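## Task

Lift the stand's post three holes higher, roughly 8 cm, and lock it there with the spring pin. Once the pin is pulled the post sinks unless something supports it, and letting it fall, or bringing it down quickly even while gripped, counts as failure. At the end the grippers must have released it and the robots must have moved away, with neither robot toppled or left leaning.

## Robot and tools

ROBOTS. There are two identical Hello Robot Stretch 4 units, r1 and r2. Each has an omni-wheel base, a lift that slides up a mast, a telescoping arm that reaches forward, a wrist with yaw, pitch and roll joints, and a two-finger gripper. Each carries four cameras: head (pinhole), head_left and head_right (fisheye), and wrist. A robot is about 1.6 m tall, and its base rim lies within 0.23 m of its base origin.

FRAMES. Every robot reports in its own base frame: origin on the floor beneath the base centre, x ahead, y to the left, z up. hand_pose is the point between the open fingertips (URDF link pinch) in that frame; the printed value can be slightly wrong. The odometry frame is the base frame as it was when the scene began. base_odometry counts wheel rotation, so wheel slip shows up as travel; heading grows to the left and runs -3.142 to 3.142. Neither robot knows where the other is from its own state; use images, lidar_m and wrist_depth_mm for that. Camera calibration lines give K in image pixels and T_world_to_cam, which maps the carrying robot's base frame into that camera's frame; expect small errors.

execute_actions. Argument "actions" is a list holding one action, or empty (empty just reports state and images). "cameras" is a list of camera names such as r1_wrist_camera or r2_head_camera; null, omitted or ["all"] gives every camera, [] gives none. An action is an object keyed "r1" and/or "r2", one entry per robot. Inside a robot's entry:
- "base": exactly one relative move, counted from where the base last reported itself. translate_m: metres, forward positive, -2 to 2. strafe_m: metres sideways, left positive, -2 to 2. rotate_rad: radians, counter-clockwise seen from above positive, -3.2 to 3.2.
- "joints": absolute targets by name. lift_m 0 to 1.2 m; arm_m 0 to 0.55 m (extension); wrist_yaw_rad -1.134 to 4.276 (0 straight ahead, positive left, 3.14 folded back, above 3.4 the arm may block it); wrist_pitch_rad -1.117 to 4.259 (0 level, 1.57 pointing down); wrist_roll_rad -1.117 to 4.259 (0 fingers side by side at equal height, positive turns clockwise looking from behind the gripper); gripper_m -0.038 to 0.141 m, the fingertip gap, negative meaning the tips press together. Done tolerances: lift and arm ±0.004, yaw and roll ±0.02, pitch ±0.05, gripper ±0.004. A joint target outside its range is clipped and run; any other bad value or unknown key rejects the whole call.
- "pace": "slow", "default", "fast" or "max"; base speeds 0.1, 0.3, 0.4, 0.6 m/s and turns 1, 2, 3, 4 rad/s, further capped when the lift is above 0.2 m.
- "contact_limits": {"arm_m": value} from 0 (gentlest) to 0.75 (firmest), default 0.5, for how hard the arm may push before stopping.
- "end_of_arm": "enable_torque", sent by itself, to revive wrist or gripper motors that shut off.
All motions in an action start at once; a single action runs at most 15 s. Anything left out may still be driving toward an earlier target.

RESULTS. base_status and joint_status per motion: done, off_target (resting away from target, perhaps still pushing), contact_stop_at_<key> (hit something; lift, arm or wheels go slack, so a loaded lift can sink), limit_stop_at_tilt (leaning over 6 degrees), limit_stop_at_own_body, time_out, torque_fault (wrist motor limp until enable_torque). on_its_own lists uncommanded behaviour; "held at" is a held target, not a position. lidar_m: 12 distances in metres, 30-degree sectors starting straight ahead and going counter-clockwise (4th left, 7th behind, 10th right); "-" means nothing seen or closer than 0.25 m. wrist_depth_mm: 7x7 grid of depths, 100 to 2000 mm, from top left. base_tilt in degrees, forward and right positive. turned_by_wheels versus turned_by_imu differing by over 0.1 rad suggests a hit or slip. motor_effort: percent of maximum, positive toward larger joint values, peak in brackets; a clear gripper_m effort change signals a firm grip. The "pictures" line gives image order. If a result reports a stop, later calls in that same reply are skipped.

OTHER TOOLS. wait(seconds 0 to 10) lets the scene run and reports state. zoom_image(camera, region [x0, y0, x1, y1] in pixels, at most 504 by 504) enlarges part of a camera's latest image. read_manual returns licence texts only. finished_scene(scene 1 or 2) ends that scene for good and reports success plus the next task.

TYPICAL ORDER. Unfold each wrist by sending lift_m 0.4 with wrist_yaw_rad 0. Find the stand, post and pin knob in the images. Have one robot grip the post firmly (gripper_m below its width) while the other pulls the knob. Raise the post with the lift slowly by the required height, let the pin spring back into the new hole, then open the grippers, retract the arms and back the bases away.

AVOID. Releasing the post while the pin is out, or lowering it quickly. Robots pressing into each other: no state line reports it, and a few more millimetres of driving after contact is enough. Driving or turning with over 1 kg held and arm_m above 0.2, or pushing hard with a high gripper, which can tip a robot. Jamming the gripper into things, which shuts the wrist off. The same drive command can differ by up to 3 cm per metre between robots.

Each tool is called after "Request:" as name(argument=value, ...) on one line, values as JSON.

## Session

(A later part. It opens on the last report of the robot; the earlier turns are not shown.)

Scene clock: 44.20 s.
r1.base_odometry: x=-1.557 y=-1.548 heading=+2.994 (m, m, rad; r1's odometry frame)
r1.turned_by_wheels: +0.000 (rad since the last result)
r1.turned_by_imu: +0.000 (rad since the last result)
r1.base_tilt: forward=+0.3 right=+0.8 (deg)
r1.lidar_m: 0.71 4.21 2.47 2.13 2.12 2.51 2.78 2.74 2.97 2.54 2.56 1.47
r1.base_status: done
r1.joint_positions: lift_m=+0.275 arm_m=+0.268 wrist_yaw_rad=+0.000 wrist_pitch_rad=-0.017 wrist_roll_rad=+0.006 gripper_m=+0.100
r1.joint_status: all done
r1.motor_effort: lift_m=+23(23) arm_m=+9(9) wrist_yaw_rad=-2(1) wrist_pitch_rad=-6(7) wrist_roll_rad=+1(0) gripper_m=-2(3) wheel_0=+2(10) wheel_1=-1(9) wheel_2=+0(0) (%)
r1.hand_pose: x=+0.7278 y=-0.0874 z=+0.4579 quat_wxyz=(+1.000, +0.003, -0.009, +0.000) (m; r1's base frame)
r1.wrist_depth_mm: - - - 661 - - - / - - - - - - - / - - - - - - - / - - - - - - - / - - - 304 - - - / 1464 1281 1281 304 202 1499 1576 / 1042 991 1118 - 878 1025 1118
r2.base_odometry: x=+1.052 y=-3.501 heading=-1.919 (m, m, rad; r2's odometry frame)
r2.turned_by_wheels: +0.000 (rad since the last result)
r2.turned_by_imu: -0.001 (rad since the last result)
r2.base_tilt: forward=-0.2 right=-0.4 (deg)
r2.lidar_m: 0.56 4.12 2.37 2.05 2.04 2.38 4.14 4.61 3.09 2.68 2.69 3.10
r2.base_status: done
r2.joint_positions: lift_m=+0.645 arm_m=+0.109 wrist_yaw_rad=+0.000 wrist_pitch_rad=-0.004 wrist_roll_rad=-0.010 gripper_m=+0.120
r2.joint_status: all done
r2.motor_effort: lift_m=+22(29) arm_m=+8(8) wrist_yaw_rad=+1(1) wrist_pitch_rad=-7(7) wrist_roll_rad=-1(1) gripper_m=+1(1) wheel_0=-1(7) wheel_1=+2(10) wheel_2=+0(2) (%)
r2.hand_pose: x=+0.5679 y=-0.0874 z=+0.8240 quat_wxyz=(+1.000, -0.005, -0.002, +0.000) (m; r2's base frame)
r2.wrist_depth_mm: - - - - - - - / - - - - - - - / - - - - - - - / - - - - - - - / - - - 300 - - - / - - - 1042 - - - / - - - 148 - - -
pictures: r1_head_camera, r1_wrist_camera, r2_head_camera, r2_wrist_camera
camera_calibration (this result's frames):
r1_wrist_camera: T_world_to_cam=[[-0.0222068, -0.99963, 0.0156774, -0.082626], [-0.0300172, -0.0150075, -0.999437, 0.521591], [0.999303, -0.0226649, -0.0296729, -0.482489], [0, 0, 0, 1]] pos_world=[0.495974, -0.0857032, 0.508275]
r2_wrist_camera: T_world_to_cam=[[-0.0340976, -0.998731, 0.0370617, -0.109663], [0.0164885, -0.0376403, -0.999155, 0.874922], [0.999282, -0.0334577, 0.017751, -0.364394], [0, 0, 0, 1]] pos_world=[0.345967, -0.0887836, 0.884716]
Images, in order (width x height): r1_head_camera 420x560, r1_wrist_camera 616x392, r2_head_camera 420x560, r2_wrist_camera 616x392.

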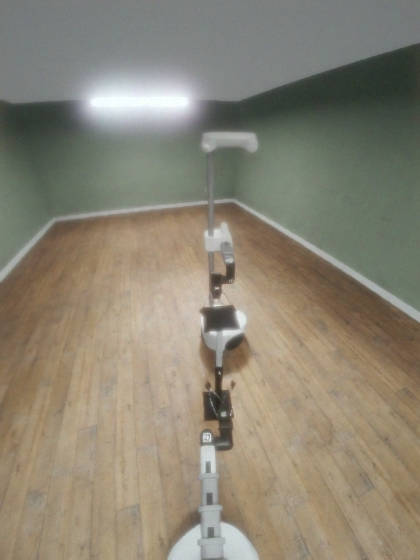

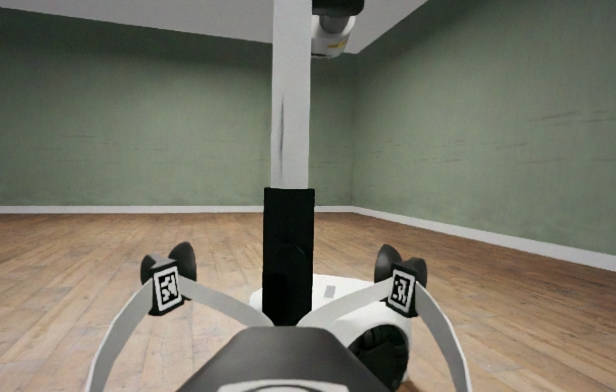

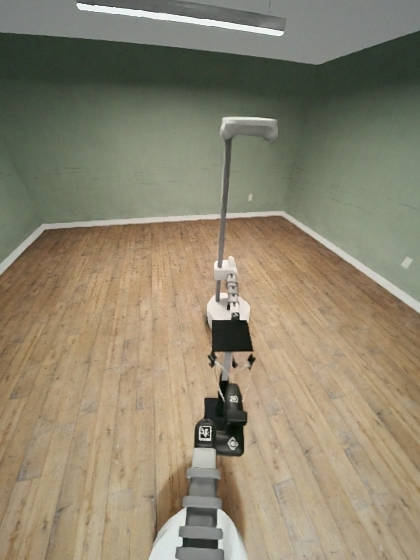

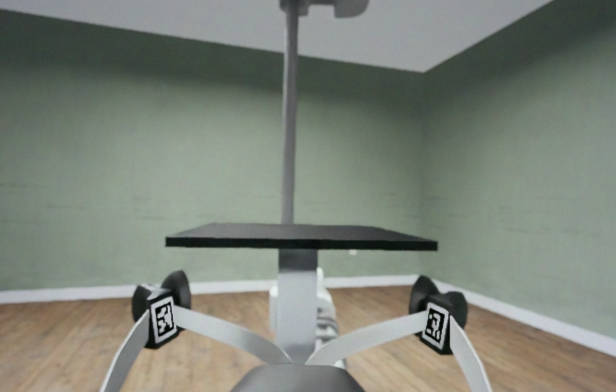

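Request:
execute_actions(actions=[{"r1": {"joints": {"arm_m": 0.308, "lift_m": 0.278}}, "r2": {"joints": {"lift_m": 0.652, "arm_m": 0.178}}}], cameras=["r1_head_camera", "r1_wrist_camera", "r2_head_camera", "r2_wrist_camera"])

Scene clock: 48.93 s.
r1.base_odometry: x=-1.557 y=-1.548 heading=+2.994 (m, m, rad; r1's odometry frame)
r1.turned_by_wheels: +0.000 (rad since the last result)
r1.turned_by_imu: +0.000 (rad since the last result)
r1.base_tilt: forward=+0.3 right=+0.8 (deg)
r1.lidar_m: 0.71 4.22 2.48 2.10 2.14 2.53 2.77 2.76 3.01 2.54 2.54 1.46
r1.base_status: not commanded
r1.joint_positions: lift_m=+0.278 arm_m=+0.306 wrist_yaw_rad=+0.000 wrist_pitch_rad=-0.017 wrist_roll_rad=+0.006 gripper_m=+0.100
r1.joint_status: all done
r1.motor_effort: lift_m=+23(25) arm_m=+9(10) wrist_yaw_rad=-1(1) wrist_pitch_rad=-5(6) wrist_roll_rad=+0(0) gripper_m=+0(2) wheel_0=+2(2) wheel_1=-1(1) wheel_2=+0(1) (%)
r1.hand_pose: x=+0.7658 y=-0.0874 z=+0.4609 quat_wxyz=(+1.000, +0.003, -0.009, +0.000) (m; r1's base frame)
r1.wrist_depth_mm: - - - 270 - - - / - - - 268 - - - / - - - 271 - - - / - - - 268 - - - / - - - 266 - - - / 1499 1281 1308 265 202 1576 1618 / 1042 1008 1118 - 809 1042 1138
r2.base_odometry: x=+1.052 y=-3.501 heading=-1.919 (m, m, rad; r2's odometry frame)
r2.turned_by_wheels: +0.000 (rad since the last result)
r2.turned_by_imu: -0.001 (rad since the last result)
r2.base_tilt: forward=-0.1 right=-0.4 (deg)
r2.lidar_m: 0.61 4.11 2.36 2.05 2.06 2.39 4.10 4.60 3.08 2.68 2.67 3.06
r2.base_status: not commanded
r2.joint_positions: lift_m=+0.652 arm_m=+0.177 wrist_yaw_rad=+0.000 wrist_pitch_rad=-0.004 wrist_roll_rad=-0.010 gripper_m=+0.120
r2.joint_status: all done
r2.motor_effort: lift_m=+22(25) arm_m=+8(8) wrist_yaw_rad=+0(0) wrist_pitch_rad=-6(7) wrist_roll_rad=-1(1) gripper_m=-2(0) wheel_0=-1(1) wheel_1=+2(2) wheel_2=+0(0) (%)
r2.hand_pose: x=+0.6360 y=-0.0874 z=+0.8310 quat_wxyz=(+1.000, -0.005, -0.002, +0.000) (m; r2's base frame)
r2.wrist_depth_mm: - - - - - - - / - - - - - - - / - - - - - - - / - - - - - - - / - - 207 216 227 - - / - - - 221 195 - - / - 1983 - 148 - - -
pictures: r1_head_camera, r1_wrist_camera, r2_head_camera, r2_wrist_camera
camera_calibration (this result's frames):
r1_wrist_camera: T_world_to_cam=[[-0.0222612, -0.999629, 0.0156775, -0.081803], [-0.0300181, -0.015006, -0.999437, 0.52572], [0.999301, -0.0227192, -0.0296729, -0.520376], [0, 0, 0, 1]] pos_world=[0.533973, -0.0857063, 0.511265]
r2_wrist_camera: T_world_to_cam=[[-0.0341349, -0.99873, 0.0370613, -0.10759], [0.0164922, -0.0376407, -0.999155, 0.880777], [0.999281, -0.0334948, 0.0177561, -0.432481], [0, 0, 0, 1]] pos_world=[0.413971, -0.0887861, 0.891699]
Images, in order (width x height): r1_head_camera 420x560, r1_wrist_camera 616x392, r2_head_camera 420x560, r2_wrist_camera 616x392.

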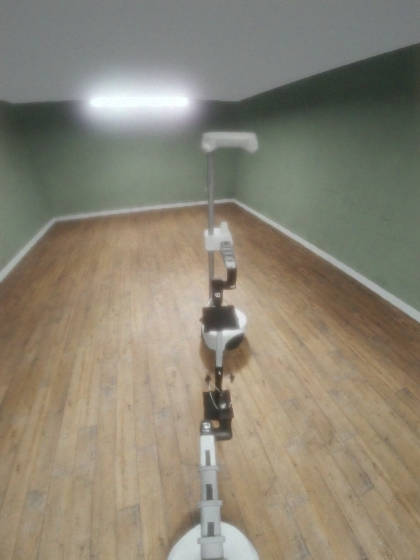

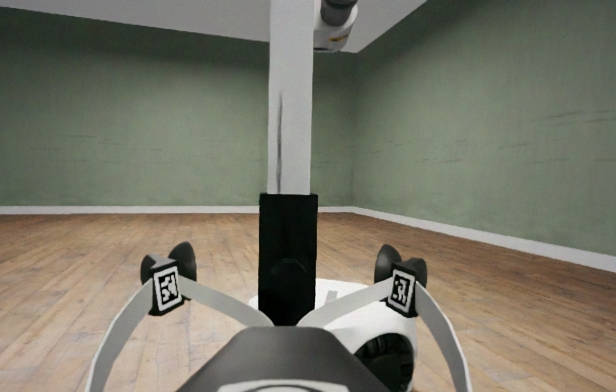

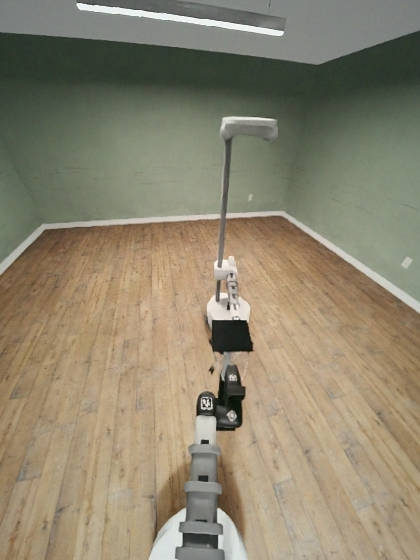

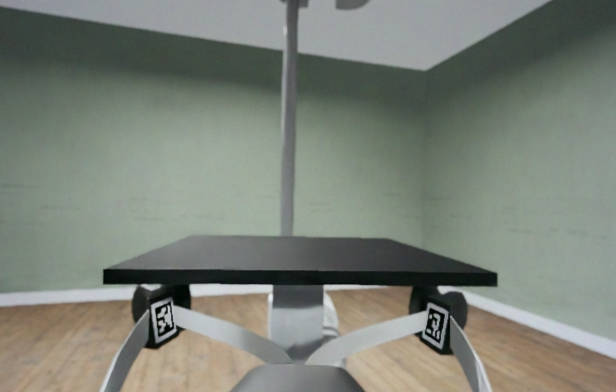

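Request:
execute_actions(actions=[{"r1": {"joints": {"gripper_m": 0.045}}, "r2": {"joints": {"gripper_m": 0.025}}}], cameras=["r1_head_camera", "r1_wrist_camera", "r2_head_camera", "r2_wrist_camera"])

Scene clock: 51.23 s.
r1.base_odometry: x=-1.557 y=-1.548 heading=+2.994 (m, m, rad; r1's odometry frame)
r1.turned_by_wheels: +0.000 (rad since the last result)
r1.turned_by_imu: +0.000 (rad since the last result)
r1.base_tilt: forward=+0.3 right=+0.8 (deg)
r1.lidar_m: 0.72 4.24 2.50 2.12 2.11 2.52 2.75 2.77 3.00 2.56 2.55 1.45
r1.base_status: not commanded
r1.joint_positions: lift_m=+0.278 arm_m=+0.306 wrist_yaw_rad=+0.000 wrist_pitch_rad=-0.017 wrist_roll_rad=+0.006 gripper_m=+0.045
r1.joint_status: all done
r1.motor_effort: lift_m=+23(24) arm_m=+9(9) wrist_yaw_rad=-2(1) wrist_pitch_rad=-5(7) wrist_roll_rad=+1(1) gripper_m=-3(4) wheel_0=+2(2) wheel_1=-1(1) wheel_2=+0(0) (%)
r1.hand_pose: x=+0.7658 y=-0.0874 z=+0.4609 quat_wxyz=(+1.000, +0.003, -0.009, +0.000) (m; r1's base frame)
r1.wrist_depth_mm: - - - 267 - - - / - - - 270 - - - / - - - 272 - - - / - - - 270 - - - / - - - 264 - - - / 1464 1464 196 230 198 1618 1576 / 1042 1008 1138 - 798 1060 1118
r2.base_odometry: x=+1.052 y=-3.501 heading=-1.919 (m, m, rad; r2's odometry frame)
r2.turned_by_wheels: +0.000 (rad since the last result)
r2.turned_by_imu: -0.001 (rad since the last result)
r2.base_tilt: forward=-0.1 right=-0.4 (deg)
r2.lidar_m: 0.62 4.09 2.36 2.06 2.05 2.37 4.11 4.60 3.07 2.69 2.68 3.12
r2.base_status: not commanded
r2.joint_positions: lift_m=+0.652 arm_m=+0.177 wrist_yaw_rad=+0.001 wrist_pitch_rad=-0.004 wrist_roll_rad=-0.010 gripper_m=+0.025
r2.joint_status: all done
r2.motor_effort: lift_m=+22(22) arm_m=+8(8) wrist_yaw_rad=-3(3) wrist_pitch_rad=-7(7) wrist_roll_rad=-2(2) gripper_m=-2(6) wheel_0=-1(1) wheel_1=+2(2) wheel_2=+0(0) (%)
r2.hand_pose: x=+0.6360 y=-0.0872 z=+0.8310 quat_wxyz=(+1.000, -0.005, -0.002, +0.000) (m; r2's base frame)
r2.wrist_depth_mm: - - - - - - - / - - - - - - - / - - - - - - - / - - - - - - - / - - 207 216 227 - - / - - 211 220 195 - - / - 1983 1983 178 1042 - -
pictures: r1_head_camera, r1_wrist_camera, r2_head_camera, r2_wrist_camera
camera_calibration (this result's frames):
r1_wrist_camera: T_world_to_cam=[[-0.0222613, -0.999629, 0.0156774, -0.0818029], [-0.030018, -0.0150059, -0.999437, 0.52572], [0.999301, -0.0227193, -0.0296728, -0.520376], [0, 0, 0, 1]] pos_world=[0.533973, -0.0857063, 0.511265]
r2_wrist_camera: T_world_to_cam=[[-0.0332326, -0.99876, 0.0370614, -0.107904], [0.0165262, -0.037626, -0.999155, 0.880765], [0.999311, -0.032592, 0.0177561, -0.432491], [0, 0, 0, 1]] pos_world=[0.414052, -0.088726, 0.891699]
Images, in order (width x height): r1_head_camera 420x560, r1_wrist_camera 616x392, r2_head_camera 420x560, r2_wrist_camera 616x392.

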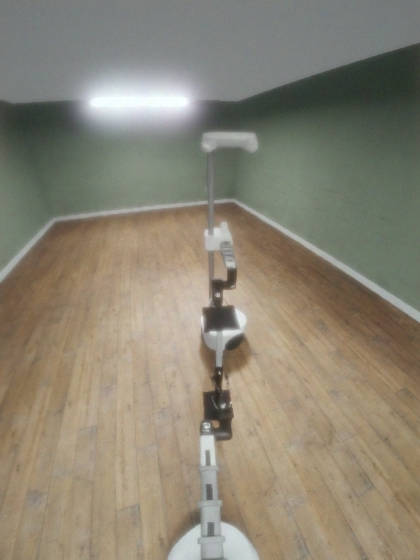

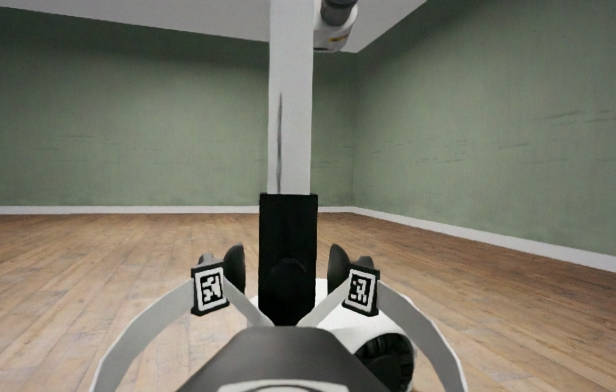

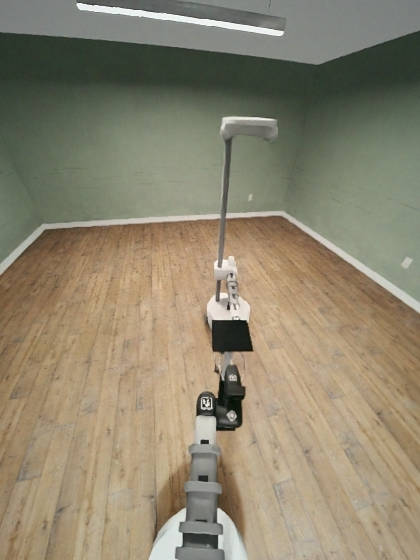

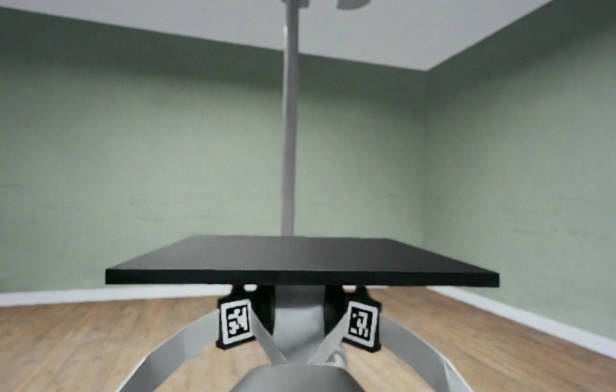

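Request:
zoom_image(camera="r1_wrist_camera", region=[190, 180, 390, 340])

Request:
zoom_image(camera="r2_wrist_camera", region=[200, 260, 400, 392])

Request:
zoom_image(camera="r1_head_camera", region=[190, 340, 250, 420])

Region (190, 180, 390, 340) of r1_wrist_camera's 616x392 image, scaled by 2.520; it fills the top 403 rows of this view, and the rest is white.

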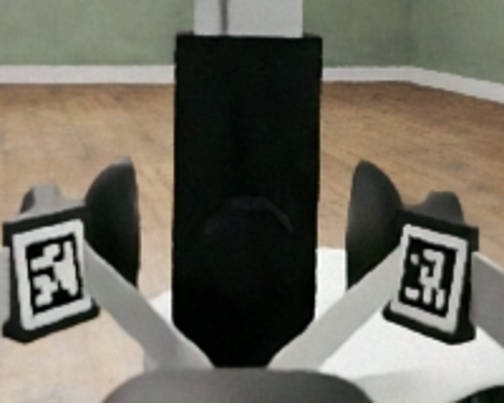

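Region (200, 260, 400, 392) of r2_wrist_camera's 616x392 image, scaled by 2.520; it fills the top 333 rows of this view, and the rest is white.

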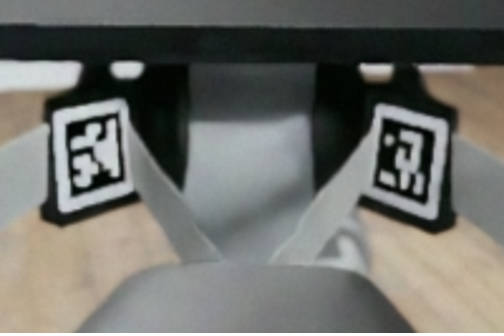

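Region (190, 340, 250, 420) of r1_head_camera's 420x560 image, scaled by 6.300, with more detail than that image has; it fills the left 378 columns of this view, and the rest is white.

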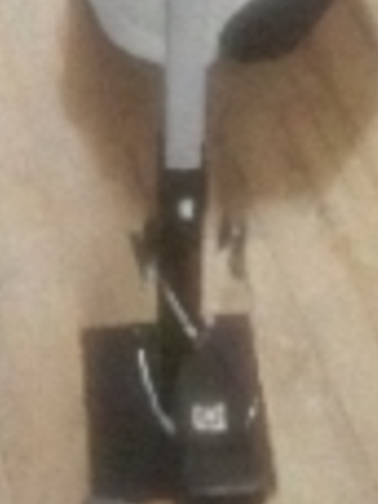

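Request:
execute_actions(actions=[{"r1": {"joints": {"arm_m": 0.314, "gripper_m": 0.03}}, "r2": {"joints": {"gripper_m": 0.0, "arm_m": 0.184}, "pace": "slow"}}], cameras=["r1_wrist_camera", "r2_wrist_camera"])

Scene clock: 54.37 s.
r1.base_odometry: x=-1.557 y=-1.548 heading=+2.994 (m, m, rad; r1's odometry frame)
r1.turned_by_wheels: +0.000 (rad since the last result)
r1.turned_by_imu: +0.000 (rad since the last result)
r1.base_tilt: forward=+0.3 right=+0.8 (deg)
r1.lidar_m: 0.70 4.27 2.44 2.12 2.12 2.50 2.76 2.76 2.98 2.54 2.55 1.47
r1.base_status: not commanded
r1.joint_positions: lift_m=+0.278 arm_m=+0.312 wrist_yaw_rad=+0.000 wrist_pitch_rad=-0.017 wrist_roll_rad=+0.006 gripper_m=+0.030
r1.joint_status: all done
r1.motor_effort: lift_m=+24(23) arm_m=+9(10) wrist_yaw_rad=-2(1) wrist_pitch_rad=-5(6) wrist_roll_rad=+1(2) gripper_m=-6(6) wheel_0=+2(2) wheel_1=-1(1) wheel_2=+1(0) (%)
r1.hand_pose: x=+0.7718 y=-0.0874 z=+0.4609 quat_wxyz=(+1.000, +0.003, -0.009, +0.000) (m; r1's base frame)
r1.wrist_depth_mm: - - - 263 - - - / - - - 263 - - - / - - - 265 - - - / - - - 264 - - - / - - - 257 - - - / 1430 1464 191 224 191 1576 1661 / 1060 917 1098 - 768 1098 1118
r2.base_odometry: x=+1.052 y=-3.501 heading=-1.919 (m, m, rad; r2's odometry frame)
r2.turned_by_wheels: +0.000 (rad since the last result)
r2.turned_by_imu: -0.001 (rad since the last result)
r2.base_tilt: forward=-0.1 right=-0.4 (deg)
r2.lidar_m: 0.62 4.11 2.37 2.05 2.05 2.36 4.11 4.61 3.08 2.67 2.69 3.10
r2.base_status: not commanded
r2.joint_positions: lift_m=+0.652 arm_m=+0.183 wrist_yaw_rad=+0.004 wrist_pitch_rad=-0.003 wrist_roll_rad=-0.010 gripper_m=+0.000
r2.joint_status: all done
r2.motor_effort: lift_m=+22(22) arm_m=+5(10) wrist_yaw_rad=-11(12) wrist_pitch_rad=-9(8) wrist_roll_rad=-1(1) gripper_m=-15(17) wheel_0=-1(1) wheel_1=+2(2) wheel_2=+0(1) (%)
r2.hand_pose: x=+0.6429 y=-0.0862 z=+0.8309 quat_wxyz=(+1.000, -0.005, -0.002, +0.002) (m; r2's base frame)
r2.wrist_depth_mm: - - - - - - - / - - - - - - - / - - - - - - - / - - - - - - - / - - 206 215 227 - - / - - 182 211 189 - - / - 156 1921 211 1921 - -
pictures: r1_wrist_camera, r2_wrist_camera
camera_calibration (this result's frames):
r1_wrist_camera: T_world_to_cam=[[-0.0222705, -0.999629, 0.0156773, -0.081665], [-0.0300181, -0.0150055, -0.999437, 0.5259], [0.999301, -0.0227286, -0.0296728, -0.526364], [0, 0, 0, 1]] pos_world=[0.539964, -0.0857068, 0.511265]
r2_wrist_camera: T_world_to_cam=[[-0.0298304, -0.998867, 0.0370799, -0.108904], [0.0161146, -0.0375722, -0.999164, 0.880809], [0.999425, -0.0292079, 0.0172171, -0.438678], [0, 0, 0, 1]] pos_world=[0.420983, -0.0884998, 0.891663]
Images, in order (width x height): r1_wrist_camera 616x392, r2_wrist_camera 616x392.

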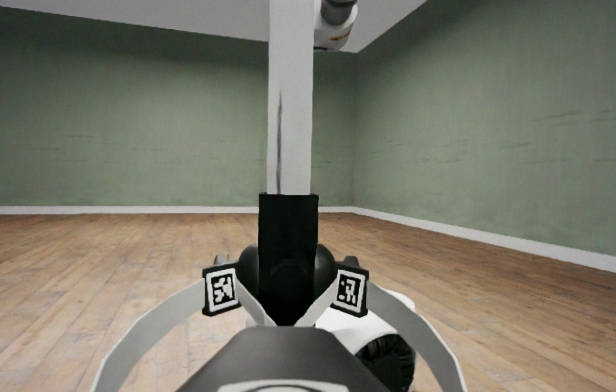

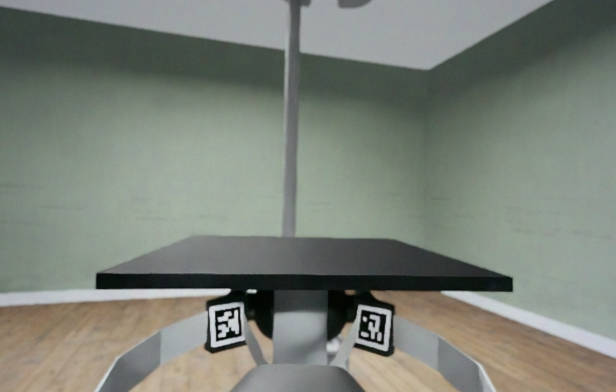

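Request:
zoom_image(camera="r1_wrist_camera", region=[190, 180, 390, 340])

Request:
zoom_image(camera="r2_wrist_camera", region=[200, 260, 400, 392])

Region (190, 180, 390, 340) of r1_wrist_camera's 616x392 image, scaled by 2.520; it fills the top 403 rows of this view, and the rest is white.

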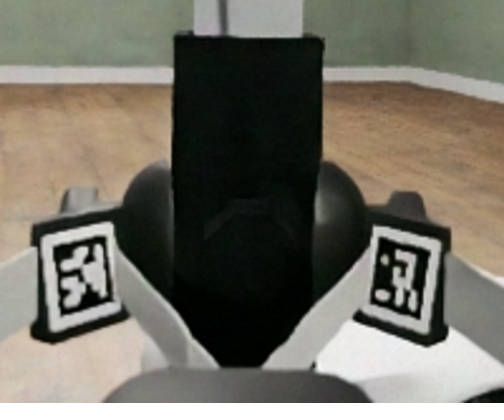

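Region (200, 260, 400, 392) of r2_wrist_camera's 616x392 image, scaled by 2.520; it fills the top 333 rows of this view, and the rest is white.

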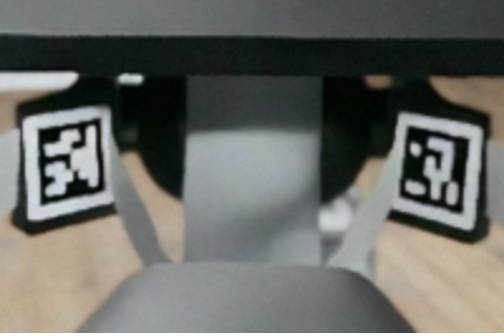

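Request:
execute_actions(actions=[{"r2": {"joints": {"gripper_m": -0.02, "arm_m": 0.194, "wrist_yaw_rad": 0.01}, "pace": "slow"}}], cameras=["r1_head_camera", "r1_wrist_camera", "r2_wrist_camera", "r1_head_left_camera", "r1_head_right_camera"])

Scene clock: 59.20 s.
r1.base_odometry: x=-1.557 y=-1.548 heading=+2.994 (m, m, rad; r1's odometry frame)
r1.turned_by_wheels: +0.000 (rad since the last result)
r1.turned_by_imu: +0.000 (rad since the last result)
r1.base_tilt: forward=+0.4 right=+0.8 (deg)
r1.lidar_m: 0.71 4.20 2.46 2.13 2.12 2.47 2.73 2.77 2.99 2.57 2.55 1.43
r1.base_status: not commanded
r1.joint_positions: lift_m=+0.278 arm_m=+0.312 wrist_yaw_rad=+0.000 wrist_pitch_rad=-0.017 wrist_roll_rad=+0.006 gripper_m=+0.030
r1.joint_status: not commanded
r1.motor_effort: lift_m=+23(23) arm_m=+9(9) wrist_yaw_rad=-2(2) wrist_pitch_rad=-6(5) wrist_roll_rad=+3(1) gripper_m=-6(5) wheel_0=+2(2) wheel_1=-1(1) wheel_2=+0(0) (%)
r1.hand_pose: x=+0.7718 y=-0.0874 z=+0.4609 quat_wxyz=(+1.000, +0.003, -0.009, +0.000) (m; r1's base frame)
r1.wrist_depth_mm: - - - 260 - - - / - - - 263 - - - / - - - 264 - - - / - - - 265 - - - / - - - 258 - - - / 1430 1499 192 223 191 1576 1661 / 1060 946 1118 - 778 1098 1118
r2.base_odometry: x=+1.052 y=-3.501 heading=-1.919 (m, m, rad; r2's odometry frame)
r2.turned_by_wheels: +0.000 (rad since the last result)
r2.turned_by_imu: -0.001 (rad since the last result)
r2.base_tilt: forward=-0.2 right=-0.4 (deg)
r2.lidar_m: 0.61 4.12 2.35 2.04 2.05 2.37 4.11 4.61 3.08 2.67 2.67 3.09
r2.base_status: not commanded
r2.joint_positions: lift_m=+0.652 arm_m=+0.192 wrist_yaw_rad=+0.006 wrist_pitch_rad=-0.004 wrist_roll_rad=-0.010 gripper_m=-0.020
r2.joint_status: all done
r2.motor_effort: lift_m=+22(22) arm_m=+12(12) wrist_yaw_rad=+11(12) wrist_pitch_rad=-6(8) wrist_roll_rad=-1(1) gripper_m=-16(14) wheel_0=-1(1) wheel_1=+2(2) wheel_2=-3(3) (%)
r2.hand_pose: x=+0.6517 y=-0.0857 z=+0.8311 quat_wxyz=(+1.000, -0.005, -0.002, +0.003) (m; r2's base frame)
r2.wrist_depth_mm: - - - - - - - / - - - - - - - / - - - - - - - / - - - - - - - / - - 206 214 224 - - / - - 180 205 182 - - / - 156 1921 206 1921 1983 -
pictures: r1_head_camera, r1_head_left_camera, r1_head_right_camera, r1_wrist_camera, r2_wrist_camera
camera_calibration (this result's frames):
r1_wrist_camera: T_world_to_cam=[[-0.0222703, -0.999629, 0.0156773, -0.0816651], [-0.0300182, -0.0150055, -0.999437, 0.5259], [0.999301, -0.0227284, -0.0296729, -0.526364], [0, 0, 0, 1]] pos_world=[0.539964, -0.0857068, 0.511265]
r2_wrist_camera: T_world_to_cam=[[-0.0283336, -0.998912, 0.0370502, -0.109164], [0.0170404, -0.0375424, -0.99915, 0.880321], [0.999453, -0.0276781, 0.0180856, -0.44808], [0, 0, 0, 1]] pos_world=[0.429741, -0.0883976, 0.891721]
Images, in order (width x height): r1_head_camera 420x560, r1_head_left_camera 420x672, r1_head_right_camera 420x672, r1_wrist_camera 616x392, r2_wrist_camera 616x392.

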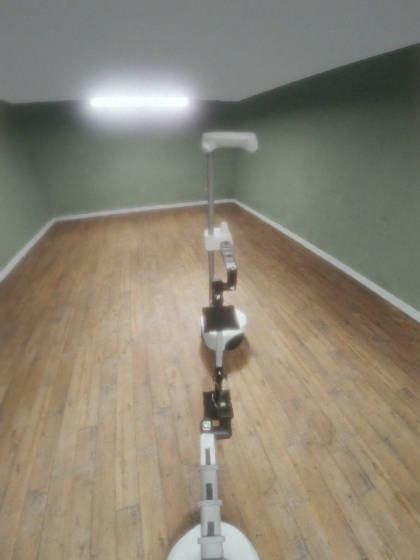

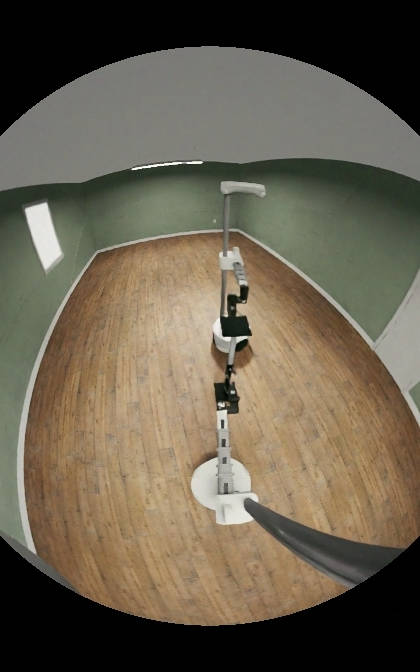

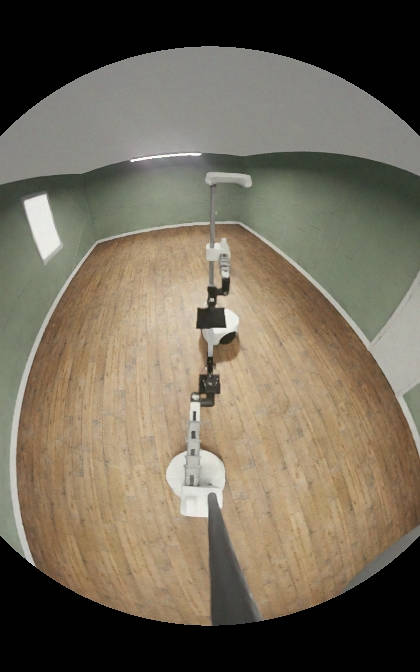

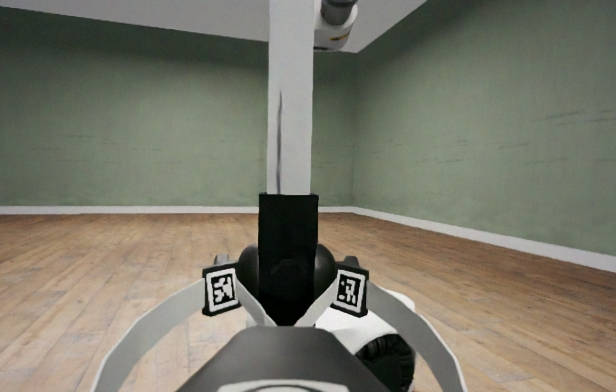

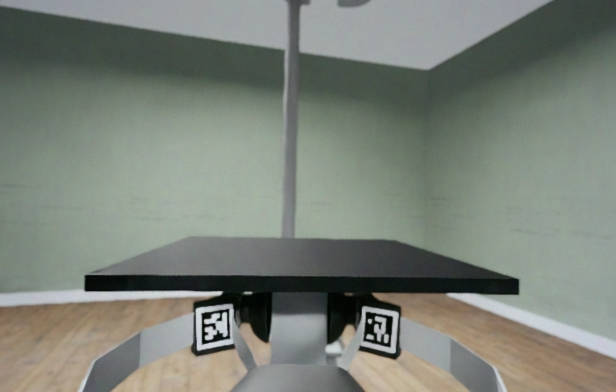

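Request:
zoom_image(camera="r1_head_camera", region=[195, 350, 245, 410])

Request:
zoom_image(camera="r1_head_left_camera", region=[205, 345, 255, 415])

Request:
zoom_image(camera="r1_wrist_camera", region=[230, 230, 350, 330])

Region (195, 350, 245, 410) of r1_head_camera's 420x560 image, scaled by 8.400, with more detail than that image has.

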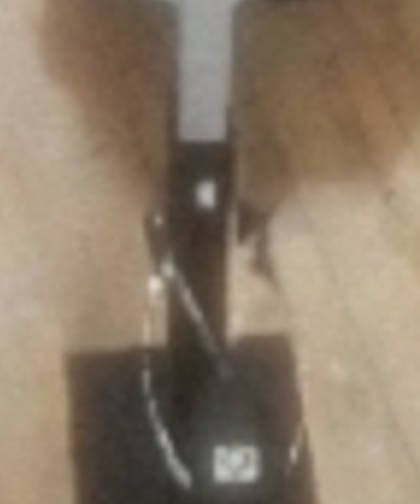

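Region (205, 345, 255, 415) of r1_head_left_camera's 420x672 image, scaled by 7.200, with more detail than that image has; it fills the left 360 columns of this view, and the rest is white.

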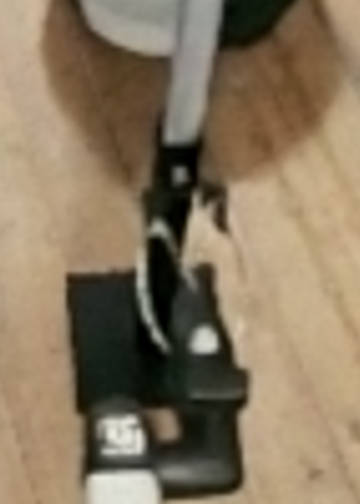

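Region (230, 230, 350, 330) of r1_wrist_camera's 616x392 image, scaled by 4.200.

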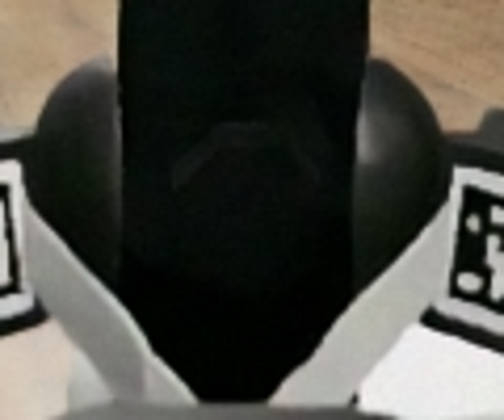

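Request:
execute_actions(actions=[{"r1": {"joints": {"gripper_m": 0.0}}, "r2": {"joints": {"lift_m": 0.656, "wrist_yaw_rad": 0.006, "arm_m": 0.193}, "pace": "slow"}}], cameras=["r1_head_camera", "r1_wrist_camera", "r2_wrist_camera"])

Scene clock: 64.23 s.
r1.base_odometry: x=-1.557 y=-1.548 heading=+2.994 (m, m, rad; r1's odometry frame)
r1.turned_by_wheels: +0.000 (rad since the last result)
r1.turned_by_imu: +0.000 (rad since the last result)
r1.base_tilt: forward=+0.4 right=+0.9 (deg)
r1.lidar_m: 0.70 4.22 2.44 2.13 2.13 2.50 2.74 2.74 2.98 2.54 2.58 1.50
r1.base_status: not commanded
r1.joint_positions: lift_m=+0.278 arm_m=+0.313 wrist_yaw_rad=+0.000 wrist_pitch_rad=-0.017 wrist_roll_rad=+0.006 gripper_m=+0.000
r1.joint_status: all done
r1.motor_effort: lift_m=+23(24) arm_m=+7(9) wrist_yaw_rad=-2(0) wrist_pitch_rad=-6(7) wrist_roll_rad=+2(2) gripper_m=-17(16) wheel_0=+2(3) wheel_1=-1(1) wheel_2=+1(1) (%)
r1.hand_pose: x=+0.7721 y=-0.0873 z=+0.4609 quat_wxyz=(+1.000, +0.003, -0.009, +0.000) (m; r1's base frame)
r1.wrist_depth_mm: - - - 262 - - - / - - - 263 - - - / - - - 264 - - - / - - - 263 - - - / - - - 258 - - - / 1464 1366 189 212 186 1576 1576 / 1025 931 1118 - 809 1060 1118
r2.base_odometry: x=+1.052 y=-3.501 heading=-1.919 (m, m, rad; r2's odometry frame)
r2.turned_by_wheels: +0.000 (rad since the last result)
r2.turned_by_imu: -0.001 (rad since the last result)
r2.base_tilt: forward=-0.1 right=-0.4 (deg)
r2.lidar_m: 0.60 4.09 2.35 2.04 2.04 2.36 4.11 4.61 3.12 2.68 2.67 3.11
r2.base_status: not commanded
r2.joint_positions: lift_m=+0.656 arm_m=+0.192 wrist_yaw_rad=+0.003 wrist_pitch_rad=+0.001 wrist_roll_rad=-0.010 gripper_m=-0.020
r2.joint_status: all done
r2.motor_effort: lift_m=+24(22) arm_m=+6(12) wrist_yaw_rad=+8(11) wrist_pitch_rad=-19(19) wrist_roll_rad=-1(1) gripper_m=-17(17) wheel_0=-1(1) wheel_1=+2(2) wheel_2=-4(3) (%)
r2.hand_pose: x=+0.6515 y=-0.0865 z=+0.8336 quat_wxyz=(+1.000, -0.005, +0.000, +0.002) (m; r2's base frame)
r2.wrist_depth_mm: - - - - - - - / - - - - - - - / - - - - - - - / - - - - - - - / - - 208 216 227 - - / - - 180 206 183 - - / - 157 1863 205 1921 1921 -
pictures: r1_head_camera, r1_wrist_camera, r2_wrist_camera
camera_calibration (this result's frames):
r1_wrist_camera: T_world_to_cam=[[-0.0220449, -0.999634, 0.0156772, -0.0817668], [-0.0300146, -0.0150122, -0.999437, 0.525908], [0.999306, -0.0225031, -0.0296727, -0.526696], [0, 0, 0, 1]] pos_world=[0.540313, -0.0856941, 0.511265]
r2_wrist_camera: T_world_to_cam=[[-0.0308937, -0.99883, 0.0372083, -0.10851], [0.012316, -0.0376037, -0.999217, 0.885946], [0.999447, -0.0304113, 0.0134633, -0.444293], [0, 0, 0, 1]] pos_world=[0.429784, -0.0885796, 0.895271]
Images, in order (width x height): r1_head_camera 420x560, r1_wrist_camera 616x392, r2_wrist_camera 616x392.

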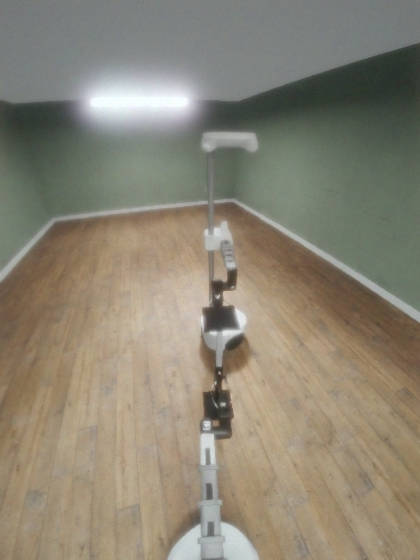

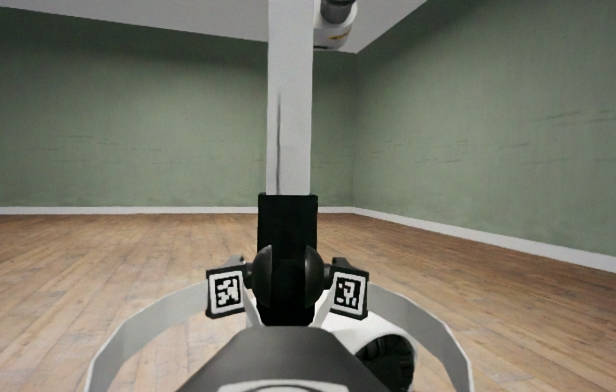

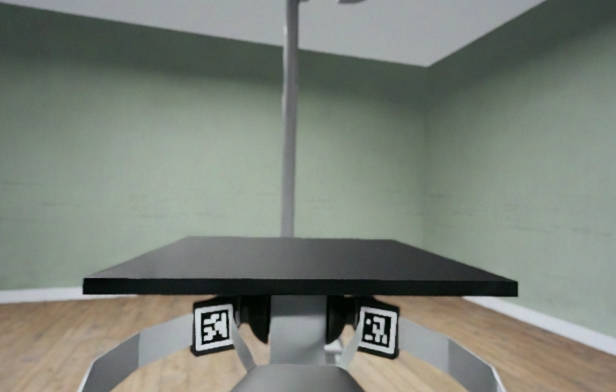

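Request:
zoom_image(camera="r1_wrist_camera", region=[200, 180, 380, 340])

Request:
zoom_image(camera="r1_wrist_camera", region=[240, 0, 340, 210])

Request:
zoom_image(camera="r1_head_camera", region=[195, 350, 245, 410])

Region (200, 180, 380, 340) of r1_wrist_camera's 616x392 image, scaled by 2.800.

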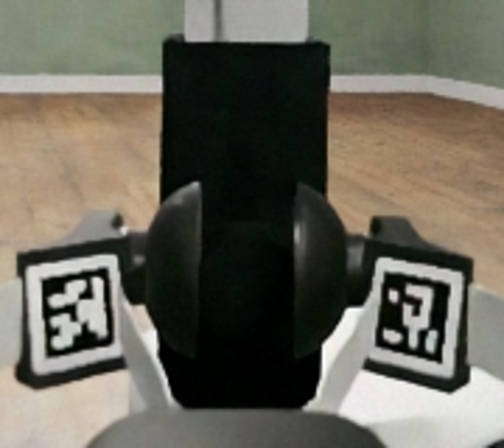

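Region (240, 0, 340, 210) of r1_wrist_camera's 616x392 image, scaled by 2.400; it fills the left 240 columns of this view, and the rest is white.

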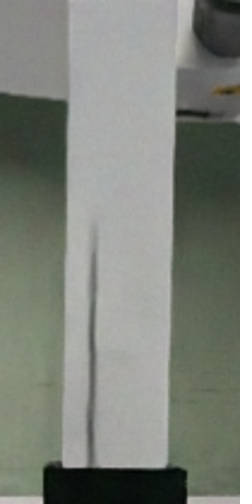

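Region (195, 350, 245, 410) of r1_head_camera's 420x560 image, scaled by 8.400, with more detail than that image has.

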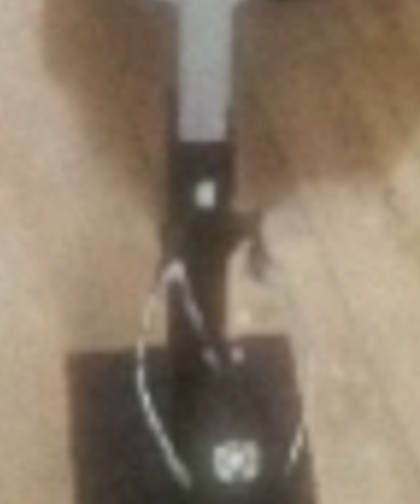

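Request:
execute_actions(actions=[{"r1": {"joints": {"gripper_m": -0.02}}, "r2": {"joints": {"lift_m": 0.660}, "pace": "slow"}}], cameras=["r1_head_camera", "r1_wrist_camera", "r2_wrist_camera"])

Scene clock: 67.33 s.
r1.base_odometry: x=-1.557 y=-1.548 heading=+2.994 (m, m, rad; r1's odometry frame)
r1.turned_by_wheels: +0.000 (rad since the last result)
r1.turned_by_imu: +0.000 (rad since the last result)
r1.base_tilt: forward=+0.4 right=+0.9 (deg)
r1.lidar_m: 0.73 4.24 2.46 2.11 2.12 2.50 2.72 2.76 3.00 2.54 2.55 1.45
r1.base_status: not commanded
r1.joint_positions: lift_m=+0.278 arm_m=+0.313 wrist_yaw_rad=+0.002 wrist_pitch_rad=-0.017 wrist_roll_rad=+0.006 gripper_m=-0.019
r1.joint_status: all done
r1.motor_effort: lift_m=+24(24) arm_m=+6(7) wrist_yaw_rad=-5(5) wrist_pitch_rad=-6(6) wrist_roll_rad=+2(2) gripper_m=-24(23) wheel_0=+2(2) wheel_1=-1(1) wheel_2=+0(0) (%)
r1.hand_pose: x=+0.7725 y=-0.0870 z=+0.4609 quat_wxyz=(+1.000, +0.003, -0.009, +0.001) (m; r1's base frame)
r1.wrist_depth_mm: - - - 258 - - - / - - - 262 - - - / - - - 263 - - - / - - - 264 - - - / - - - 255 - - - / 1499 1366 187 213 185 1576 1661 / 1042 991 1138 - 820 1025 1118
r2.base_odometry: x=+1.052 y=-3.501 heading=-1.919 (m, m, rad; r2's odometry frame)
r2.turned_by_wheels: +0.000 (rad since the last result)
r2.turned_by_imu: -0.001 (rad since the last result)
r2.base_tilt: forward=-0.1 right=-0.4 (deg)
r2.lidar_m: 0.63 4.12 2.36 2.03 2.04 2.37 4.12 4.61 3.09 2.68 2.67 3.13
r2.base_status: not commanded
r2.joint_positions: lift_m=+0.659 arm_m=+0.192 wrist_yaw_rad=+0.003 wrist_pitch_rad=+0.006 wrist_roll_rad=-0.010 gripper_m=-0.020
r2.joint_status: all done
r2.on_its_own: wrist_pitch_rad is at rest, and its effort (-33) is outside its rest range (-23 to +23)
r2.motor_effort: lift_m=+26(26) arm_m=+6(6) wrist_yaw_rad=+9(9) wrist_pitch_rad=-33(34) wrist_roll_rad=-1(2) gripper_m=-15(17) wheel_0=-1(1) wheel_1=+3(2) wheel_2=-3(3) (%)
r2.hand_pose: x=+0.6515 y=-0.0865 z=+0.8360 quat_wxyz=(+1.000, -0.005, +0.003, +0.002) (m; r2's base frame)
r2.wrist_depth_mm: - - - - - - - / - - - - - - - / - - - - - - - / - - - - - - - / - - 212 219 228 - - / - - 174 203 176 - - / 1983 157 1863 206 1921 1863 -
pictures: r1_head_camera, r1_wrist_camera, r2_wrist_camera
camera_calibration (this result's frames):
r1_wrist_camera: T_world_to_cam=[[-0.0207326, -0.999662, 0.0156774, -0.0823965], [-0.029995, -0.0150517, -0.999437, 0.525905], [0.999335, -0.0211912, -0.0296728, -0.52695], [0, 0, 0, 1]] pos_world=[0.540665, -0.0856196, 0.511265]
r2_wrist_camera: T_world_to_cam=[[-0.0307036, -0.998829, 0.0373798, -0.108866], [0.0072675, -0.0376195, -0.999266, 0.891671], [0.999502, -0.0304094, 0.00841405, -0.440136], [0, 0, 0, 1]] pos_world=[0.430094, -0.0885785, 0.898789]
Images, in order (width x height): r1_head_camera 420x560, r1_wrist_camera 616x392, r2_wrist_camera 616x392.

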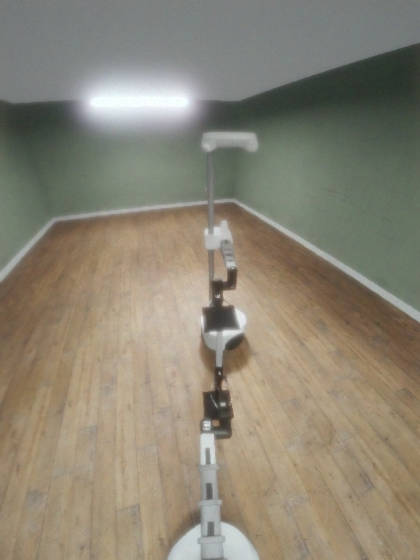

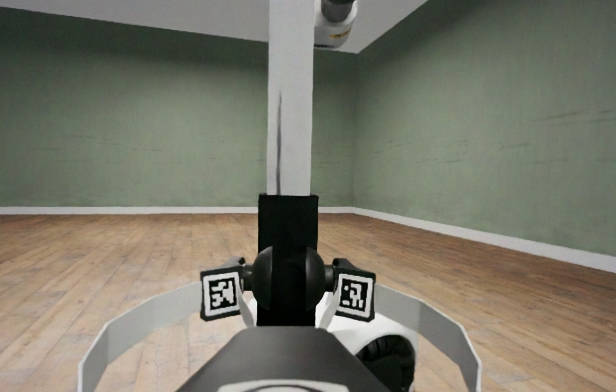

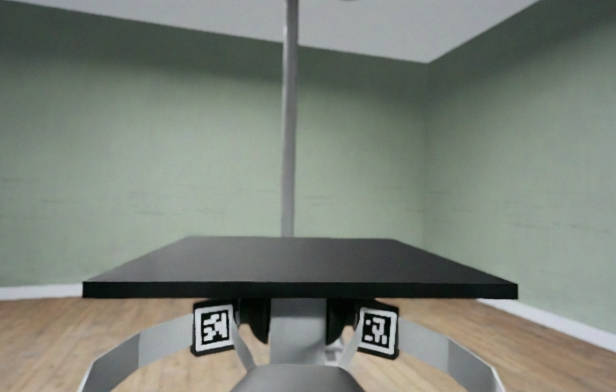

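Request:
execute_actions(actions=[{"r1": {"joints": {"arm_m": 0.304}, "pace": "slow"}, "r2": {"joints": {"lift_m": 0.663}, "pace": "slow"}}], cameras=["r1_head_camera", "r1_wrist_camera", "r2_wrist_camera"])

Scene clock: 69.13 s.
r1.base_odometry: x=-1.557 y=-1.548 heading=+2.994 (m, m, rad; r1's odometry frame)
r1.turned_by_wheels: +0.000 (rad since the last result)
r1.turned_by_imu: +0.000 (rad since the last result)
r1.base_tilt: forward=+0.3 right=+0.8 (deg)
r1.lidar_m: 0.71 4.23 2.46 2.13 2.13 2.50 2.75 2.77 2.98 2.56 2.56 1.46
r1.base_status: not commanded
r1.joint_positions: lift_m=+0.278 arm_m=+0.306 wrist_yaw_rad=+0.002 wrist_pitch_rad=-0.017 wrist_roll_rad=+0.006 gripper_m=-0.019
r1.joint_status: all done
r1.motor_effort: lift_m=+24(24) arm_m=-12(12) wrist_yaw_rad=-6(7) wrist_pitch_rad=-5(7) wrist_roll_rad=+2(1) gripper_m=-25(26) wheel_0=+1(2) wheel_1=-1(1) wheel_2=+0(1) (%)
r1.hand_pose: x=+0.7656 y=-0.0870 z=+0.4610 quat_wxyz=(+1.000, +0.003, -0.009, +0.001) (m; r1's base frame)
r1.wrist_depth_mm: - - - 267 - - - / - - - 268 - - - / - - - 271 - - - / - - - 270 - - - / - - - 264 - - - / 1499 1397 184 211 184 1618 1576 / 1042 991 1138 - 820 1060 1098
r2.base_odometry: x=+1.052 y=-3.501 heading=-1.919 (m, m, rad; r2's odometry frame)
r2.turned_by_wheels: +0.000 (rad since the last result)
r2.turned_by_imu: +0.000 (rad since the last result)
r2.base_tilt: forward=-0.1 right=-0.4 (deg)
r2.lidar_m: 0.61 4.11 2.37 2.06 2.04 2.38 4.13 4.61 3.10 2.68 2.68 3.13
r2.base_status: not commanded
r2.joint_positions: lift_m=+0.662 arm_m=+0.192 wrist_yaw_rad=+0.003 wrist_pitch_rad=+0.007 wrist_roll_rad=-0.010 gripper_m=-0.020
r2.joint_status: all done
r2.on_its_own: wrist_pitch_rad is at rest, and its effort (-37) is outside its rest range (-23 to +23)
r2.motor_effort: lift_m=+26(26) arm_m=+6(7) wrist_yaw_rad=+8(9) wrist_pitch_rad=-37(36) wrist_roll_rad=-1(1) gripper_m=-17(15) wheel_0=-1(1) wheel_1=+2(2) wheel_2=-3(3) (%)
r2.hand_pose: x=+0.6515 y=-0.0865 z=+0.8386 quat_wxyz=(+1.000, -0.005, +0.003, +0.002) (m; r2's base frame)
r2.wrist_depth_mm: - - - - - - - / - - - - - - - / - - - - - - - / - - - - - - - / - - 212 220 229 - - / - - 175 203 176 - - / 1983 157 1808 205 1863 1983 -
pictures: r1_head_camera, r1_wrist_camera, r2_wrist_camera
camera_calibration (this result's frames):
r1_wrist_camera: T_world_to_cam=[[-0.0207177, -0.999663, 0.0156728, -0.0825444], [-0.0297975, -0.0150518, -0.999443, 0.525607], [0.999341, -0.0211731, -0.0294756, -0.520161], [0, 0, 0, 1]] pos_world=[0.53377, -0.0856186, 0.511276]
r2_wrist_camera: T_world_to_cam=[[-0.0306448, -0.99883, 0.037422, -0.109034], [0.00601849, -0.0376233, -0.999274, 0.895095], [0.999512, -0.0303974, 0.00716441, -0.439114], [0, 0, 0, 1]] pos_world=[0.430172, -0.0885775, 0.901672]
Images, in order (width x height): r1_head_camera 420x560, r1_wrist_camera 616x392, r2_wrist_camera 616x392.

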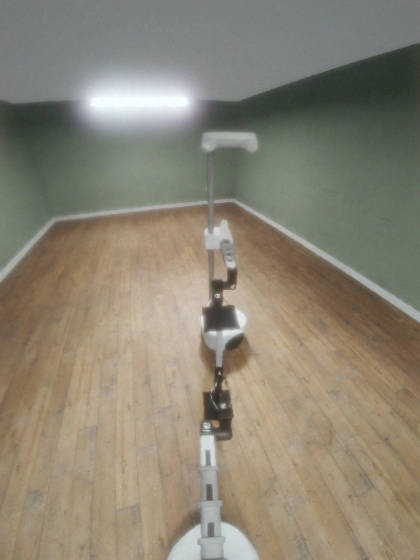

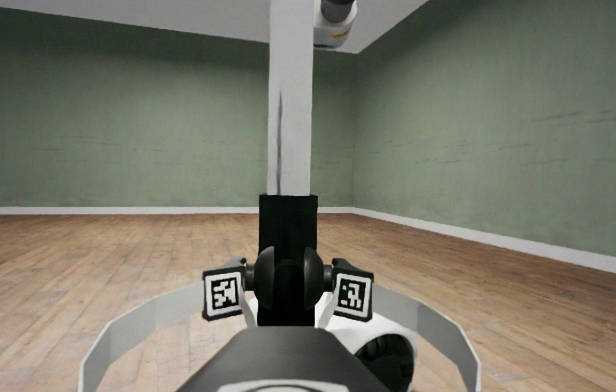

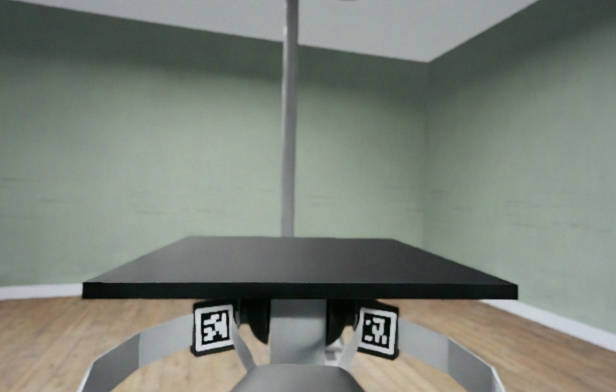

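Request:
zoom_image(camera="r1_head_camera", region=[195, 350, 245, 410])

Request:
zoom_image(camera="r1_wrist_camera", region=[230, 70, 350, 330])

Region (195, 350, 245, 410) of r1_head_camera's 420x560 image, scaled by 8.400, with more detail than that image has.

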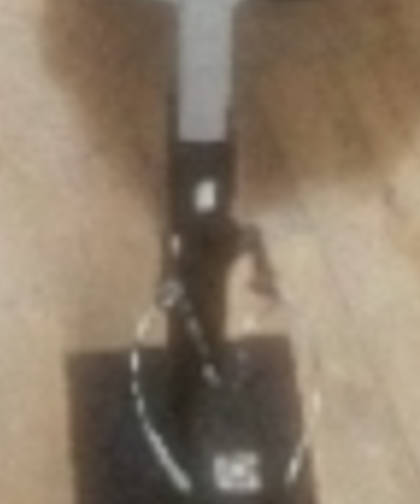

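Region (230, 70, 350, 330) of r1_wrist_camera's 616x392 image, scaled by 1.938; it fills the left 233 columns of this view, and the rest is white.

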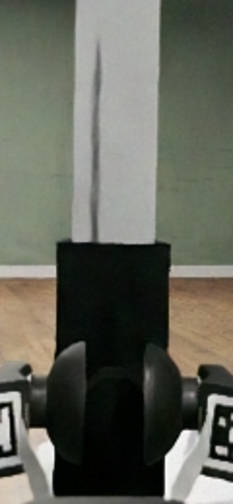

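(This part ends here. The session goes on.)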